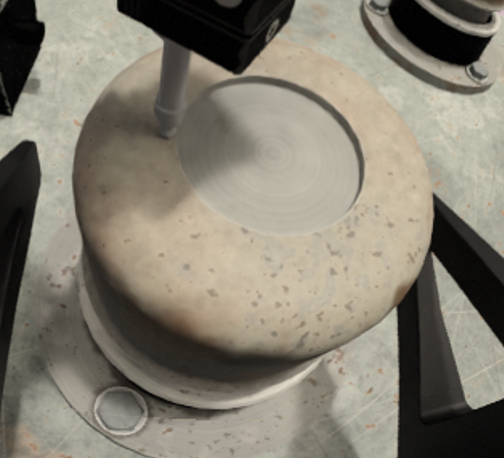

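{"fn": "execute_actions", "kwargs": {"actions": [{"rows": [
[0.177,1.695,1.819,-1.257,0.708,-0.404,1, 1.2012,2.1705,0.795,1.161,0.9925,0.1627,1],
[0.177,1.695,1.819,-1.257,0.708,-0.404,1, 1.2017,2.1713,0.786,1.158,0.9935,0.163,0.95],
[0.177,1.695,1.819,-1.257,0.708,-0.404,1, 1.2021,2.172,0.777,1.156,0.9945,0.1632,0.87],
[0.177,1.695,1.819,-1.257,0.708,-0.404,1, 1.2025,2.1727,0.768,1.154,0.9955,0.1634,0.78],
[0.177,1.695,1.819,-1.257,0.708,-0.404,1, 1.2025,2.1727,0.768,1.154,0.9955,0.1634,0.69],
[0.177,1.695,1.819,-1.257,0.708,-0.404,1, 1.2025,2.1727,0.768,1.154,0.9955,0.1634,0.62],
[0.177,1.695,1.819,-1.257,0.708,-0.404,1, 1.2025,2.1727,0.768,1.154,0.9955,0.1634,0.57],
[0.177,1.695,1.819,-1.257,0.708,-0.404,1, 1.2025,2.1727,0.768,1.154,0.9955,0.1634,0.545],
[0.177,1.695,1.819,-1.257,0.708,-0.404,1, 1.2025,2.1727,0.768,1.154,0.9955,0.1634,0.525],
[0.177,1.695,1.819,-1.257,0.708,-0.404,1, 1.2025,2.1727,0.768,1.154,0.9955,0.1634,0.51],
[0.177,1.695,1.819,-1.257,0.708,-0.404,1, 1.2025,2.1727,0.768,1.154,0.9955,0.1634,0.495],
[0.177,1.695,1.819,-1.257,0.708,-0.404,1, 1.2025,2.1727,0.768,1.154,0.9955,0.1634,0.48],
[0.177,1.695,1.819,-1.257,0.708,-0.404,1, 1.2025,2.1727,0.768,1.154,0.9955,0.1634,0.465],
[0.177,1.695,1.819,-1.257,0.708,-0.404,1, 1.2025,2.1727,0.768,1.154,0.9955,0.1634,0.45],
[0.177,1.695,1.819,-1.257,0.708,-0.404,1, 1.2025,2.1727,0.768,1.154,0.9955,0.1634,0.44]
], "steps": 15}]}}

{"fn": "execute_actions", "kwargs": {"actions": [{"rows": [
[0.177,1.695,1.819,-1.257,0.708,-0.404,1, 1.198,2.160,0.768,1.175,0.982,0.155,0.44],
[0.177,1.695,1.819,-1.257,0.708,-0.404,1, 1.194,2.148,0.768,1.197,0.9684,0.1474,0.44],
[0.177,1.695,1.819,-1.257,0.708,-0.404,1, 1.190,2.136,0.768,1.2049,0.9662,0.1467,0.44],
[0.177,1.695,1.819,-1.257,0.708,-0.404,1, 1.1858,2.1237,0.7678,1.208,0.9595,0.1445,0.44],
[0.177,1.695,1.819,-1.257,0.708,-0.404,1, 1.1853,2.1234,0.7666,1.2139,0.9494,0.1413,0.44],
[0.177,1.695,1.819,-1.257,0.708,-0.404,1, 1.1838,2.1227,0.763,1.2222,0.9349,0.1367,0.44],
[0.177,1.695,1.819,-1.257,0.708,-0.404,1, 1.1815,2.1215,0.7576,1.2334,0.9157,0.1309,0.44],
[0.177,1.695,1.819,-1.257,0.708,-0.404,1, 1.1781,2.1198,0.7498,1.2469,0.8929,0.1243,0.44],
[0.177,1.695,1.819,-1.257,0.708,-0.404,1, 1.1736,2.1176,0.7399,1.2621,0.8666,0.117,0.44],
[0.177,1.695,1.819,-1.257,0.708,-0.404,1, 1.168,2.115,0.7284,1.2783,0.8375,0.1098,0.44],
[0.177,1.695,1.819,-1.257,0.708,-0.404,1, 1.1614,2.112,0.7155,1.2943,0.808,0.1029,0.44],
[0.177,1.695,1.819,-1.257,0.708,-0.404,1, 1.1538,2.1087,0.702,1.3096,0.7782,0.0963,0.44],
[0.177,1.695,1.819,-1.257,0.708,-0.404,1, 1.1459,2.1055,0.6888,1.324,0.748,0.090,0.44],
[0.177,1.695,1.819,-1.257,0.708,-0.404,1, 1.1376,2.1022,0.676,1.3374,0.7174,0.0839,0.44],
[0.177,1.695,1.819,-1.257,0.708,-0.404,1, 1.129,2.099,0.6637,1.3499,0.6864,0.078,0.44]
], "steps": 15}]}}

{"fn": "execute_actions", "kwargs": {"actions": [{"rows": [
[0.177,1.695,1.819,-1.257,0.708,-0.404,1, 1.1201,2.0958,0.6519,1.3616,0.6552,0.0724,0.44],
[0.177,1.695,1.819,-1.257,0.708,-0.404,1, 1.1108,2.0926,0.6405,1.3727,0.6236,0.067,0.44],
[0.177,1.695,1.819,-1.257,0.708,-0.404,1, 1.1012,2.0895,0.6295,1.3831,0.5918,0.062,0.44],
[0.177,1.695,1.819,-1.257,0.708,-0.404,1, 1.0913,2.0865,0.619,1.3929,0.5596,0.0572,0.44],
[0.177,1.695,1.819,-1.257,0.708,-0.404,1, 1.0811,2.0837,0.6088,1.4021,0.5271,0.0525,0.44],
[0.177,1.695,1.819,-1.257,0.708,-0.404,1, 1.0706,2.081,0.5991,1.4108,0.4944,0.048,0.44],
[0.177,1.695,1.819,-1.257,0.708,-0.404,1, 1.0598,2.0784,0.5898,1.419,0.4613,0.0437,0.44],
[0.177,1.695,1.819,-1.257,0.708,-0.404,1, 1.0488,2.076,0.581,1.4267,0.4279,0.0394,0.44],
[0.177,1.695,1.819,-1.257,0.708,-0.404,1, 1.0375,2.0738,0.5729,1.4338,0.3943,0.0352,0.44],
[0.177,1.695,1.819,-1.257,0.708,-0.404,1, 1.0259,2.0717,0.5652,1.4404,0.3604,0.031,0.44],
[0.177,1.695,1.819,-1.257,0.708,-0.404,1, 1.014,2.0698,0.5581,1.4464,0.3264,0.027,0.44],
[0.177,1.695,1.819,-1.257,0.708,-0.404,1, 1.002,2.068,0.5515,1.4518,0.2921,0.023,0.44],
[0.177,1.695,1.819,-1.257,0.708,-0.404,1, 0.9897,2.0663,0.5453,1.4566,0.2576,0.019,0.44],
[0.177,1.695,1.819,-1.257,0.708,-0.404,1, 0.9773,2.0647,0.5396,1.461,0.223,0.015,0.44],
[0.177,1.695,1.819,-1.257,0.708,-0.404,1, 0.9646,2.0633,0.5345,1.4648,0.1882,0.0113,0.44]
], "steps": 15}]}}

{"fn": "execute_actions", "kwargs": {"actions": [{"rows": [
[0.177,1.695,1.819,-1.257,0.708,-0.404,1, 0.9518,2.062,0.530,1.4682,0.1532,0.0075,0.44],
[0.177,1.695,1.819,-1.257,0.708,-0.404,1, 0.9388,2.0609,0.5263,1.4684,0.1181,0.0038,0.44],
[0.177,1.695,1.819,-1.257,0.708,-0.404,1, 0.9256,2.060,0.5232,1.4656,0.083,0.0,0.44],
[0.177,1.695,1.819,-1.257,0.708,-0.404,1, 0.9124,2.0592,0.5207,1.4616,0.0478,-0.0037,0.44],
[0.177,1.695,1.819,-1.257,0.708,-0.404,1, 0.899,2.0585,0.5227,1.4565,0.0125,-0.0075,0.44],
[0.177,1.695,1.819,-1.257,0.708,-0.404,1, 0.8856,2.058,0.5253,1.4507,-0.0228,-0.0113,0.44],
[0.177,1.695,1.819,-1.257,0.708,-0.404,1, 0.8722,2.0576,0.5285,1.4444,-0.058,-0.015,0.44],
[0.177,1.695,1.819,-1.257,0.708,-0.404,1, 0.8587,2.0573,0.5322,1.4374,-0.093,-0.0188,0.44],
[0.177,1.695,1.819,-1.257,0.708,-0.404,1, 0.8452,2.062,0.5365,1.4302,-0.128,-0.0225,0.44],
[0.177,1.695,1.819,-1.257,0.708,-0.404,1, 0.8317,2.0666,0.5412,1.423,-0.163,-0.0263,0.44],
[0.177,1.695,1.819,-1.257,0.708,-0.404,1, 0.8182,2.0723,0.5465,1.4176,-0.198,-0.030,0.44],
[0.177,1.695,1.819,-1.257,0.708,-0.404,1, 0.8047,2.0771,0.5522,1.4141,-0.233,-0.0337,0.44],
[0.177,1.695,1.819,-1.257,0.708,-0.404,1, 0.7913,2.082,0.5545,1.4099,-0.2678,-0.0375,0.44],
[0.177,1.695,1.819,-1.257,0.708,-0.404,1, 0.778,2.0881,0.5573,1.4051,-0.3025,-0.0412,0.44],
[0.177,1.695,1.819,-1.257,0.708,-0.404,1, 0.7649,2.0934,0.5607,1.3998,-0.337,-0.045,0.44]
], "steps": 15}]}}

{"fn": "execute_actions", "kwargs": {"actions": [{"rows": [
[0.177,1.695,1.819,-1.257,0.708,-0.404,1, 0.752,2.0989,0.5645,1.3941,-0.371,-0.0492,0.44],
[0.177,1.695,1.819,-1.257,0.708,-0.404,1, 0.7392,2.1055,0.569,1.3881,-0.4049,-0.0534,0.44],
[0.177,1.695,1.819,-1.257,0.708,-0.404,1, 0.7267,2.1065,0.5743,1.3816,-0.4386,-0.0577,0.44],
[0.177,1.695,1.819,-1.257,0.708,-0.404,1, 0.7144,2.1078,0.5802,1.3746,-0.472,-0.062,0.44],
[0.177,1.695,1.819,-1.257,0.708,-0.404,1, 0.7023,2.1093,0.5866,1.3673,-0.5051,-0.0666,0.44],
[0.177,1.695,1.819,-1.257,0.708,-0.404,1, 0.6904,2.111,0.5935,1.3596,-0.538,-0.0713,0.44],
[0.177,1.695,1.819,-1.257,0.708,-0.404,1, 0.6788,2.113,0.6009,1.3514,-0.5706,-0.0761,0.44],
[0.177,1.695,1.819,-1.257,0.708,-0.404,1, 0.6674,2.1152,0.6088,1.3426,-0.603,-0.081,0.44],
[0.177,1.695,1.819,-1.257,0.708,-0.404,1, 0.6563,2.1175,0.6172,1.3332,-0.6349,-0.086,0.44],
[0.177,1.695,1.819,-1.257,0.708,-0.404,1, 0.6455,2.120,0.626,1.3232,-0.6666,-0.0912,0.44],
[0.177,1.695,1.819,-1.257,0.708,-0.404,1, 0.6351,2.1223,0.6351,1.3128,-0.6979,-0.0965,0.44],
[0.177,1.695,1.819,-1.257,0.708,-0.404,1, 0.6249,2.1248,0.6447,1.3017,-0.729,-0.102,0.44],
[0.177,1.695,1.819,-1.257,0.708,-0.404,1, 0.6151,2.1273,0.6546,1.2901,-0.7597,-0.1078,0.44],
[0.177,1.695,1.819,-1.257,0.708,-0.404,1, 0.6056,2.130,0.665,1.2778,-0.7901,-0.1139,0.44],
[0.177,1.695,1.819,-1.257,0.708,-0.404,1, 0.5964,2.1331,0.6761,1.2649,-0.8202,-0.1203,0.44]
], "steps": 15}]}}

{"fn": "execute_actions", "kwargs": {"actions": [{"rows": [
[0.177,1.695,1.819,-1.257,0.708,-0.404,1, 0.5876,2.1363,0.6877,1.2514,-0.850,-0.127,0.44],
[0.177,1.695,1.819,-1.257,0.708,-0.404,1, 0.579,2.1396,0.6996,1.2373,-0.8793,-0.1341,0.44],
[0.177,1.695,1.819,-1.257,0.708,-0.404,1, 0.5708,2.143,0.712,1.2224,-0.9082,-0.1416,0.44],
[0.177,1.695,1.819,-1.257,0.708,-0.404,1, 0.5629,2.1466,0.7247,1.2067,-0.9368,-0.1496,0.44],
[0.177,1.695,1.819,-1.257,0.708,-0.404,1, 0.5553,2.1503,0.7378,1.1904,-0.965,-0.158,0.44],
[0.177,1.695,1.819,-1.257,0.708,-0.404,1, 0.548,2.1541,0.7512,1.173,-0.9928,-0.167,0.44],
[0.177,1.695,1.819,-1.257,0.708,-0.404,1, 0.541,2.158,0.765,1.1545,-1.0203,-0.1767,0.44],
[0.177,1.695,1.819,-1.257,0.708,-0.404,1, 0.5345,2.1619,0.7794,1.1351,-1.0475,-0.187,0.44],
[0.177,1.695,1.819,-1.257,0.708,-0.404,1, 0.5283,2.1659,0.7943,1.1149,-1.0744,-0.198,0.44],
[0.177,1.695,1.819,-1.257,0.708,-0.404,1, 0.5224,2.1699,0.8095,1.0934,-1.1008,-0.2108,0.44],
[0.177,1.695,1.819,-1.257,0.708,-0.404,1, 0.5168,2.174,0.825,1.0707,-1.1268,-0.2243,0.44],
[0.177,1.695,1.819,-1.257,0.708,-0.404,1, 0.5117,2.1784,0.841,1.0468,-1.1525,-0.2388,0.44],
[0.177,1.695,1.819,-1.257,0.708,-0.404,1, 0.5068,2.1829,0.8573,1.0223,-1.177,-0.2534,0.44],
[0.177,1.695,1.819,-1.257,0.708,-0.404,1, 0.5022,2.1874,0.874,0.998,-1.1986,-0.2676,0.44],
[0.177,1.695,1.819,-1.257,0.708,-0.404,1, 0.4979,2.1918,0.8903,0.9753,-1.217,-0.2804,0.44]
], "steps": 15}]}}

{"fn": "execute_actions", "kwargs": {"actions": [{"rows": [
[0.177,1.695,1.819,-1.257,0.708,-0.404,1, 0.4944,2.1962,0.9055,0.9553,-1.2324,-0.2916,0.44],
[0.177,1.695,1.819,-1.257,0.708,-0.404,1, 0.4915,2.200,0.919,0.9385,-1.245,-0.3009,0.44],
[0.177,1.695,1.819,-1.257,0.708,-0.404,1, 0.4891,2.2032,0.9304,0.925,-1.2546,-0.3082,0.44],
[0.177,1.695,1.819,-1.257,0.708,-0.404,1, 0.4872,2.2058,0.9397,0.9148,-1.2613,-0.3133,0.44],
[0.177,1.695,1.819,-1.257,0.708,-0.404,1, 0.4858,2.2078,0.9469,0.9081,-1.2651,-0.3163,0.44],
[0.177,1.695,1.819,-1.257,0.708,-0.404,1, 0.4849,2.2092,0.9519,0.9056,-1.2651,-0.3163,0.44],
[0.177,1.695,1.819,-1.257,0.708,-0.404,1, 0.4843,2.210,0.9548,0.9056,-1.2651,-0.3163,0.44]
], "steps": 10}]}}

{"fn": "execute_actions", "kwargs": {"actions": [{"steps": 20}], "pictures": true}}

Scene clock: 151.80 s of 4800.00 s.
left_arm: end_effector_position=(+0.3848, +0.2616, +0.2839) grip_measured=+1.000 end_effector_quat_wxyz=(+0.189, -0.255, +0.883, -0.346) | right_arm: end_effector_position=(+0.3847, +0.0156, +0.0822) grip_measured=+0.733 end_effector_quat_wxyz=(+0.670, -0.032, +0.741, +0.033)
Joint positions: left_arm=[ 0.177  1.695  1.819 -1.257  0.708 -0.404  0.094] | right_arm=[1.192 2.148 0.784 1.184 0.982 0.156 0.081]
Joint velocities: left_arm=[-0.017 -0.012 -0.022  0.022  0.007 -0.007  0.   ] | right_arm=[ 0.007 -0.012 -0.007 -0.066 -0.022 -0.022 -0.082]
Motor temperatures (°C, as the motors report them): left_arm=[29 36 32 31 30 30] | right_arm=[26 36 34 33 31 26]
Steps of this call (steps 1 to 30: the robot went on to your last target; steps 31 to 90: nothing new was sent; then 16.07 s passed at rest; steps 91 to 95: the first 5 steps of this action). Readings (joint positions):
91: left_arm=[0.177 1.695 1.819 -1.257 0.708 -0.404] | right_arm=[1.192 2.148 0.784 1.188 0.981 0.155]
92: left_arm=[0.177 1.695 1.819 -1.257 0.708 -0.404] | right_arm=[1.192 2.148 0.784 1.187 0.981 0.155]
94: left_arm=[0.177 1.695 1.819 -1.257 0.708 -0.404] | right_arm=[1.192 2.148 0.784 1.185 0.982 0.156]
95: the state above

Scene clock: 152.30 s of 4800.00 s.
left_arm: end_effector_position=(+0.3848, +0.2616, +0.2839) grip_measured=+1.000 end_effector_quat_wxyz=(+0.189, -0.255, +0.883, -0.346) | right_arm: end_effector_position=(+0.3846, +0.0156, +0.0818) grip_measured=+0.476 end_effector_quat_wxyz=(+0.670, -0.034, +0.741, +0.032)
Joint positions: left_arm=[ 0.177  1.695  1.819 -1.257  0.708 -0.404  0.094] | right_arm=[1.192 2.148 0.784 1.183 0.981 0.153 0.069]
Joint velocities: left_arm=[-0.002 -0.007 -0.007 -0.022  0.022 -0.007  0.   ] | right_arm=[-0.007 -0.012 -0.017  0.022 -0.051 -0.022 -0.   ]
Motor temperatures (°C, as the motors report them): left_arm=[29 36 32 31 30 30] | right_arm=[26 36 34 33 31 26]
Steps of this call (steps 1 to 10: the last 10 steps of your previous action; steps 11 to 15: the first 5 steps of this action). Readings (joint positions):
11: left_arm=[0.177 1.695 1.819 -1.257 0.708 -0.404] | right_arm=[1.192 2.148 0.784 1.179 0.984 0.155]
12: left_arm=[0.177 1.695 1.819 -1.257 0.708 -0.404] | right_arm=[1.192 2.148 0.784 1.180 0.983 0.154]
14: left_arm=[0.177 1.695 1.819 -1.257 0.708 -0.404] | right_arm=[1.192 2.148 0.784 1.182 0.982 0.154]
15: the state above

Scene clock: 152.80 s of 4800.00 s.
left_arm: end_effector_position=(+0.3848, +0.2616, +0.2839) grip_measured=+1.000 end_effector_quat_wxyz=(+0.189, -0.255, +0.883, -0.346) | right_arm: end_effector_position=(+0.3834, +0.0153, +0.0818) grip_measured=+0.476 end_effector_quat_wxyz=(+0.664, -0.121, +0.730, +0.111)
Joint positions: left_arm=[ 0.177  1.695  1.819 -1.257  0.708 -0.404  0.094] | right_arm=[1.108 2.113 0.643 1.35  0.666 0.076 0.069]
Joint velocities: left_arm=[-0.012  0.012 -0.007  0.022 -0.022 -0.037  0.   ] | right_arm=[-0.286 -0.085 -0.3    0.33  -1.004 -0.154  0.001]
Motor temperatures (°C, as the motors report them): left_arm=[29 36 32 31 30 30] | right_arm=[26 36 34 33 31 26]
Steps of this call (steps 1 to 10: the last 10 steps of your previous action; steps 11 to 15: the first 5 steps of this action). Readings (joint positions):
11: left_arm=[0.177 1.695 1.819 -1.257 0.708 -0.404] | right_arm=[1.144 2.125 0.688 1.302 0.788 0.098]
12: left_arm=[0.177 1.695 1.819 -1.257 0.708 -0.404] | right_arm=[1.135 2.122 0.676 1.315 0.758 0.092]
14: left_arm=[0.177 1.695 1.819 -1.257 0.708 -0.404] | right_arm=[1.118 2.116 0.653 1.339 0.697 0.081]
15: the state above

Scene clock: 153.30 s of 4800.00 s.
left_arm: end_effector_position=(+0.3848, +0.2616, +0.2839) grip_measured=+1.000 end_effector_quat_wxyz=(+0.189, -0.255, +0.883, -0.346) | right_arm: end_effector_position=(+0.3824, +0.0155, +0.0818) grip_measured=+0.476 end_effector_quat_wxyz=(+0.637, -0.239, +0.700, +0.218)
Joint positions: left_arm=[ 0.177  1.695  1.819 -1.257  0.708 -0.404  0.094] | right_arm=[0.933 2.084 0.54  1.45  0.165 0.017 0.069]
Joint velocities: left_arm=[ 0.007 -0.012 -0.022 -0.081  0.066  0.037  0.   ] | right_arm=[-0.374 -0.056 -0.095  0.007 -1.004 -0.066  0.001]
Motor temperatures (°C, as the motors report them): left_arm=[29 36 32 31 30 30] | right_arm=[26 36 34 33 31 26]
Steps of this call (steps 1 to 10: the last 10 steps of your previous action; steps 11 to 15: the first 5 steps of this action). Readings (joint positions):
11: left_arm=[0.177 1.695 1.819 -1.257 0.708 -0.404] | right_arm=[0.984 2.090 0.555 1.437 0.302 0.030]
12: left_arm=[0.177 1.695 1.819 -1.257 0.708 -0.404] | right_arm=[0.972 2.089 0.550 1.442 0.268 0.027]
14: left_arm=[0.177 1.695 1.819 -1.257 0.708 -0.404] | right_arm=[0.946 2.086 0.543 1.448 0.199 0.020]
15: the state above

Scene clock: 153.80 s of 4800.00 s.
left_arm: end_effector_position=(+0.3848, +0.2616, +0.2839) grip_measured=+1.000 end_effector_quat_wxyz=(+0.189, -0.255, +0.883, -0.346) | right_arm: end_effector_position=(+0.3812, +0.0152, +0.0821) grip_measured=+0.476 end_effector_quat_wxyz=(+0.591, -0.351, +0.653, +0.318)
Joint positions: left_arm=[ 0.177  1.695  1.819 -1.257  0.708 -0.404  0.094] | right_arm=[ 0.735  2.08   0.558  1.416 -0.357 -0.037  0.069]
Joint velocities: left_arm=[-0.007 -0.007 -0.002  0.022  0.007 -0.051  0.   ] | right_arm=[-0.349 -0.002  0.159 -0.271 -1.033 -0.11   0.   ]
Motor temperatures (°C, as the motors report them): left_arm=[29 36 32 31 30 30] | right_arm=[26 36 34 33 31 26]
Steps of this call (steps 1 to 10: the last 10 steps of your previous action; steps 11 to 15: the first 5 steps of this action). Readings (joint positions):
11: left_arm=[0.177 1.695 1.819 -1.257 0.708 -0.404] | right_arm=[0.787 2.080 0.541 1.441 -0.220 -0.021]
12: left_arm=[0.177 1.695 1.819 -1.257 0.708 -0.404] | right_arm=[0.774 2.080 0.544 1.436 -0.255 -0.025]
14: left_arm=[0.177 1.695 1.819 -1.257 0.708 -0.404] | right_arm=[0.748 2.080 0.553 1.424 -0.324 -0.033]
15: the state above

Scene clock: 154.30 s of 4800.00 s.
left_arm: end_effector_position=(+0.3848, +0.2616, +0.2839) grip_measured=+1.000 end_effector_quat_wxyz=(+0.189, -0.255, +0.883, -0.346) | right_arm: end_effector_position=(+0.3802, +0.0152, +0.0825) grip_measured=+0.476 end_effector_quat_wxyz=(+0.532, -0.454, +0.585, +0.410)
Joint positions: left_arm=[ 0.177  1.695  1.819 -1.257  0.708 -0.404  0.094] | right_arm=[ 0.58   2.12   0.696  1.278 -0.839 -0.113  0.069]
Joint velocities: left_arm=[-0.007 -0.007 -0.012  0.007  0.037 -0.037  0.   ] | right_arm=[-0.261  0.11   0.369 -0.359 -0.872 -0.198 -0.   ]
Motor temperatures (°C, as the motors report them): left_arm=[29 36 32 31 30 30] | right_arm=[26 36 34 33 31 26]
Steps of this call (steps 1 to 10: the last 10 steps of your previous action; steps 11 to 15: the first 5 steps of this action). Readings (joint positions):
11: left_arm=[0.177 1.695 1.819 -1.257 0.708 -0.404] | right_arm=[0.615 2.107 0.649 1.329 -0.717 -0.088]
12: left_arm=[0.177 1.695 1.819 -1.257 0.708 -0.404] | right_arm=[0.606 2.110 0.660 1.317 -0.748 -0.094]
14: left_arm=[0.177 1.695 1.819 -1.257 0.708 -0.404] | right_arm=[0.589 2.117 0.683 1.292 -0.809 -0.106]
15: the state above

Scene clock: 154.63 s of 4800.00 s.
left_arm: end_effector_position=(+0.3848, +0.2616, +0.2839) grip_measured=+1.000 end_effector_quat_wxyz=(+0.189, -0.255, +0.883, -0.346) | right_arm: end_effector_position=(+0.3800, +0.0150, +0.0829) grip_measured=+0.476 end_effector_quat_wxyz=(-0.485, +0.517, -0.531, -0.465)
Joint positions: left_arm=[ 0.177  1.695  1.819 -1.257  0.708 -0.404  0.094] | right_arm=[ 0.516  2.16   0.842  1.094 -1.118 -0.21   0.069]
Joint velocities: left_arm=[-0.007  0.002  0.007  0.007  0.007  0.037  0.   ] | right_arm=[-0.144  0.12   0.466 -0.593 -0.784 -0.315 -0.001]
Motor temperatures (°C, as the motors report them): left_arm=[29 36 32 31 30 30] | right_arm=[26 36 34 33 31 26]
Kept back: the last 10 steps of this action.
Steps of this call (steps 1 to 10: the last 10 steps of your previous action). Readings (joint positions):
1: left_arm=[0.177 1.695 1.819 -1.257 0.708 -0.404] | right_arm=[0.573 2.124 0.709 1.263 -0.868 -0.120]
2: left_arm=[0.177 1.695 1.819 -1.257 0.708 -0.404] | right_arm=[0.565 2.128 0.722 1.248 -0.897 -0.128]
4: left_arm=[0.177 1.695 1.819 -1.257 0.708 -0.404] | right_arm=[0.551 2.135 0.750 1.215 -0.955 -0.144]
8: left_arm=[0.177 1.695 1.819 -1.257 0.708 -0.404] | right_arm=[0.526 2.151 0.810 1.138 -1.066 -0.186]
10: the state above

Scene clock: 155.30 s of 4800.00 s.
left_arm: end_effector_position=(+0.3848, +0.2616, +0.2839) grip_measured=+1.000 end_effector_quat_wxyz=(+0.189, -0.255, +0.883, -0.346) | right_arm: end_effector_position=(+0.3799, +0.0147, +0.0832) grip_measured=+0.476 end_effector_quat_wxyz=(-0.457, +0.545, -0.500, -0.495)
Joint positions: left_arm=[ 0.177  1.695  1.819 -1.257  0.708 -0.404  0.094] | right_arm=[ 0.495  2.185  0.937  0.941 -1.254 -0.295  0.069]
Joint velocities: left_arm=[-0.032 -0.002 -0.007  0.051  0.007 -0.037  0.   ] | right_arm=[ 0.002  0.002  0.002  0.022 -0.022 -0.051  0.   ]
Motor temperatures (°C, as the motors report them): left_arm=[29 36 32 31 30 30] | right_arm=[26 36 34 33 31 26]
Kept back: nothing.
Steps of this call (steps 1 to 10: the last 10 steps of your previous action; steps 11 to 20: the robot went on to your last target). Readings (joint positions):
1: left_arm=[0.177 1.695 1.819 -1.257 0.708 -0.404] | right_arm=[0.512 2.164 0.858 1.072 -1.142 -0.222]
2: left_arm=[0.177 1.695 1.819 -1.257 0.708 -0.404] | right_arm=[0.508 2.168 0.873 1.051 -1.164 -0.234]
4: left_arm=[0.177 1.695 1.819 -1.257 0.708 -0.404] | right_arm=[0.502 2.176 0.899 1.012 -1.202 -0.254]
8: left_arm=[0.177 1.695 1.819 -1.257 0.708 -0.404] | right_arm=[0.496 2.184 0.929 0.964 -1.243 -0.281]
20: the state above
camera_calibration (this result's frames):
cam_right_wrist: T_world_to_cam=[[0.979469, 0.0859995, 0.182329, -0.383], [0.190261, -0.69332, -0.69506, 0.0225895], [0.0666379, 0.71548, -0.695448, 0.11253], [0, 0, 0, 1]] pos_world=[0.36334, -0.0319137, 0.163792]

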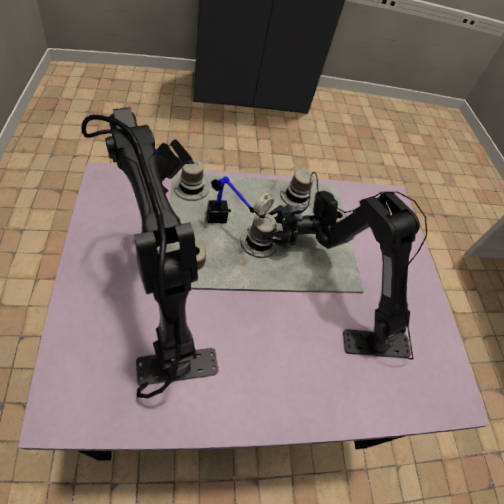

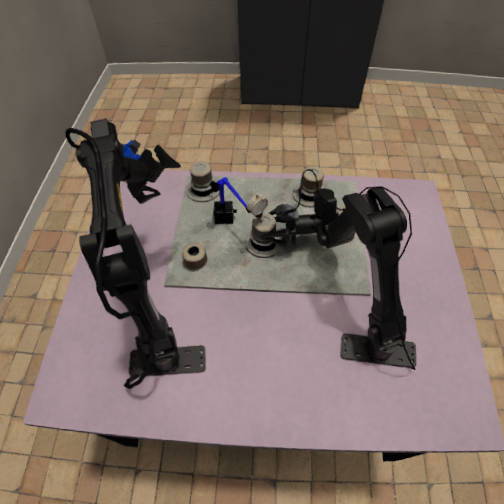

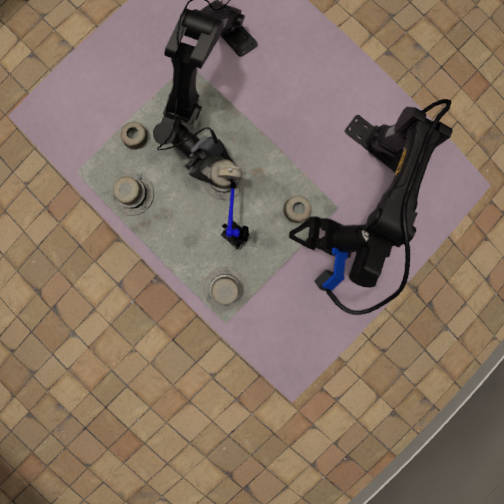

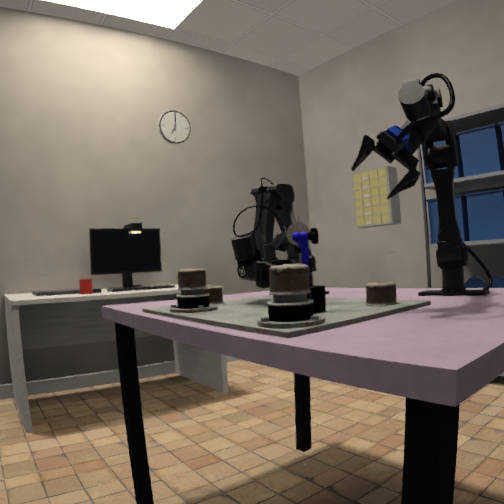

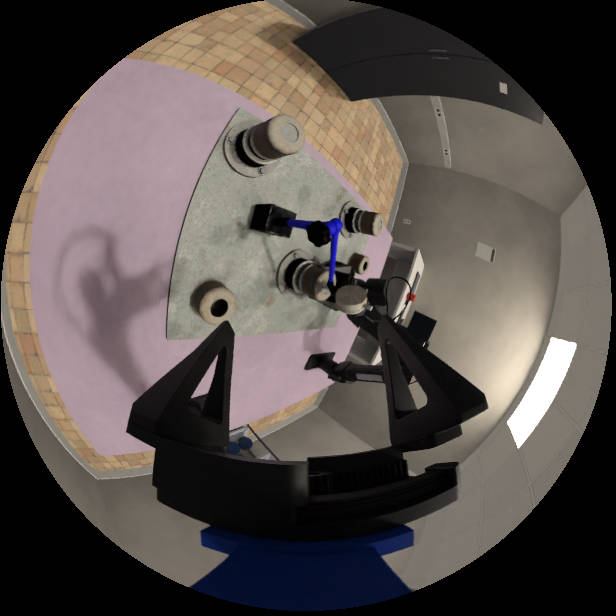

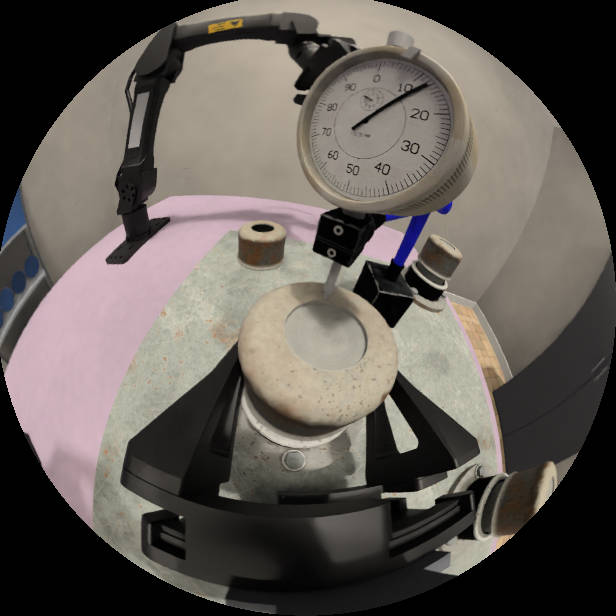

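{"fn": "zoom_image", "kwargs": {"camera": "cam_right_wrist", "region": [210, 270, 430, 470]}}

Region (210, 270, 430, 470) of cam_right_wrist's 616x616 image, scaled by 2.291, with more detail than that image has; it fills the top 458 rows of this view, and the rest is white.

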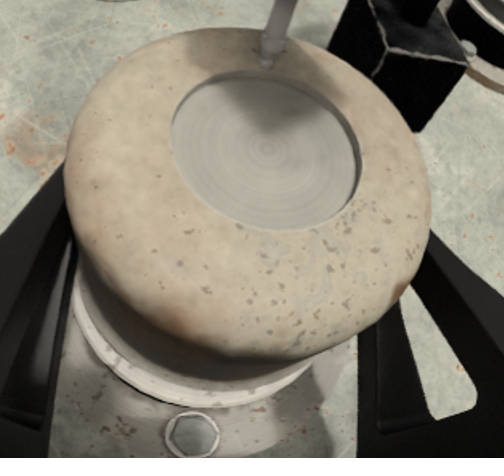

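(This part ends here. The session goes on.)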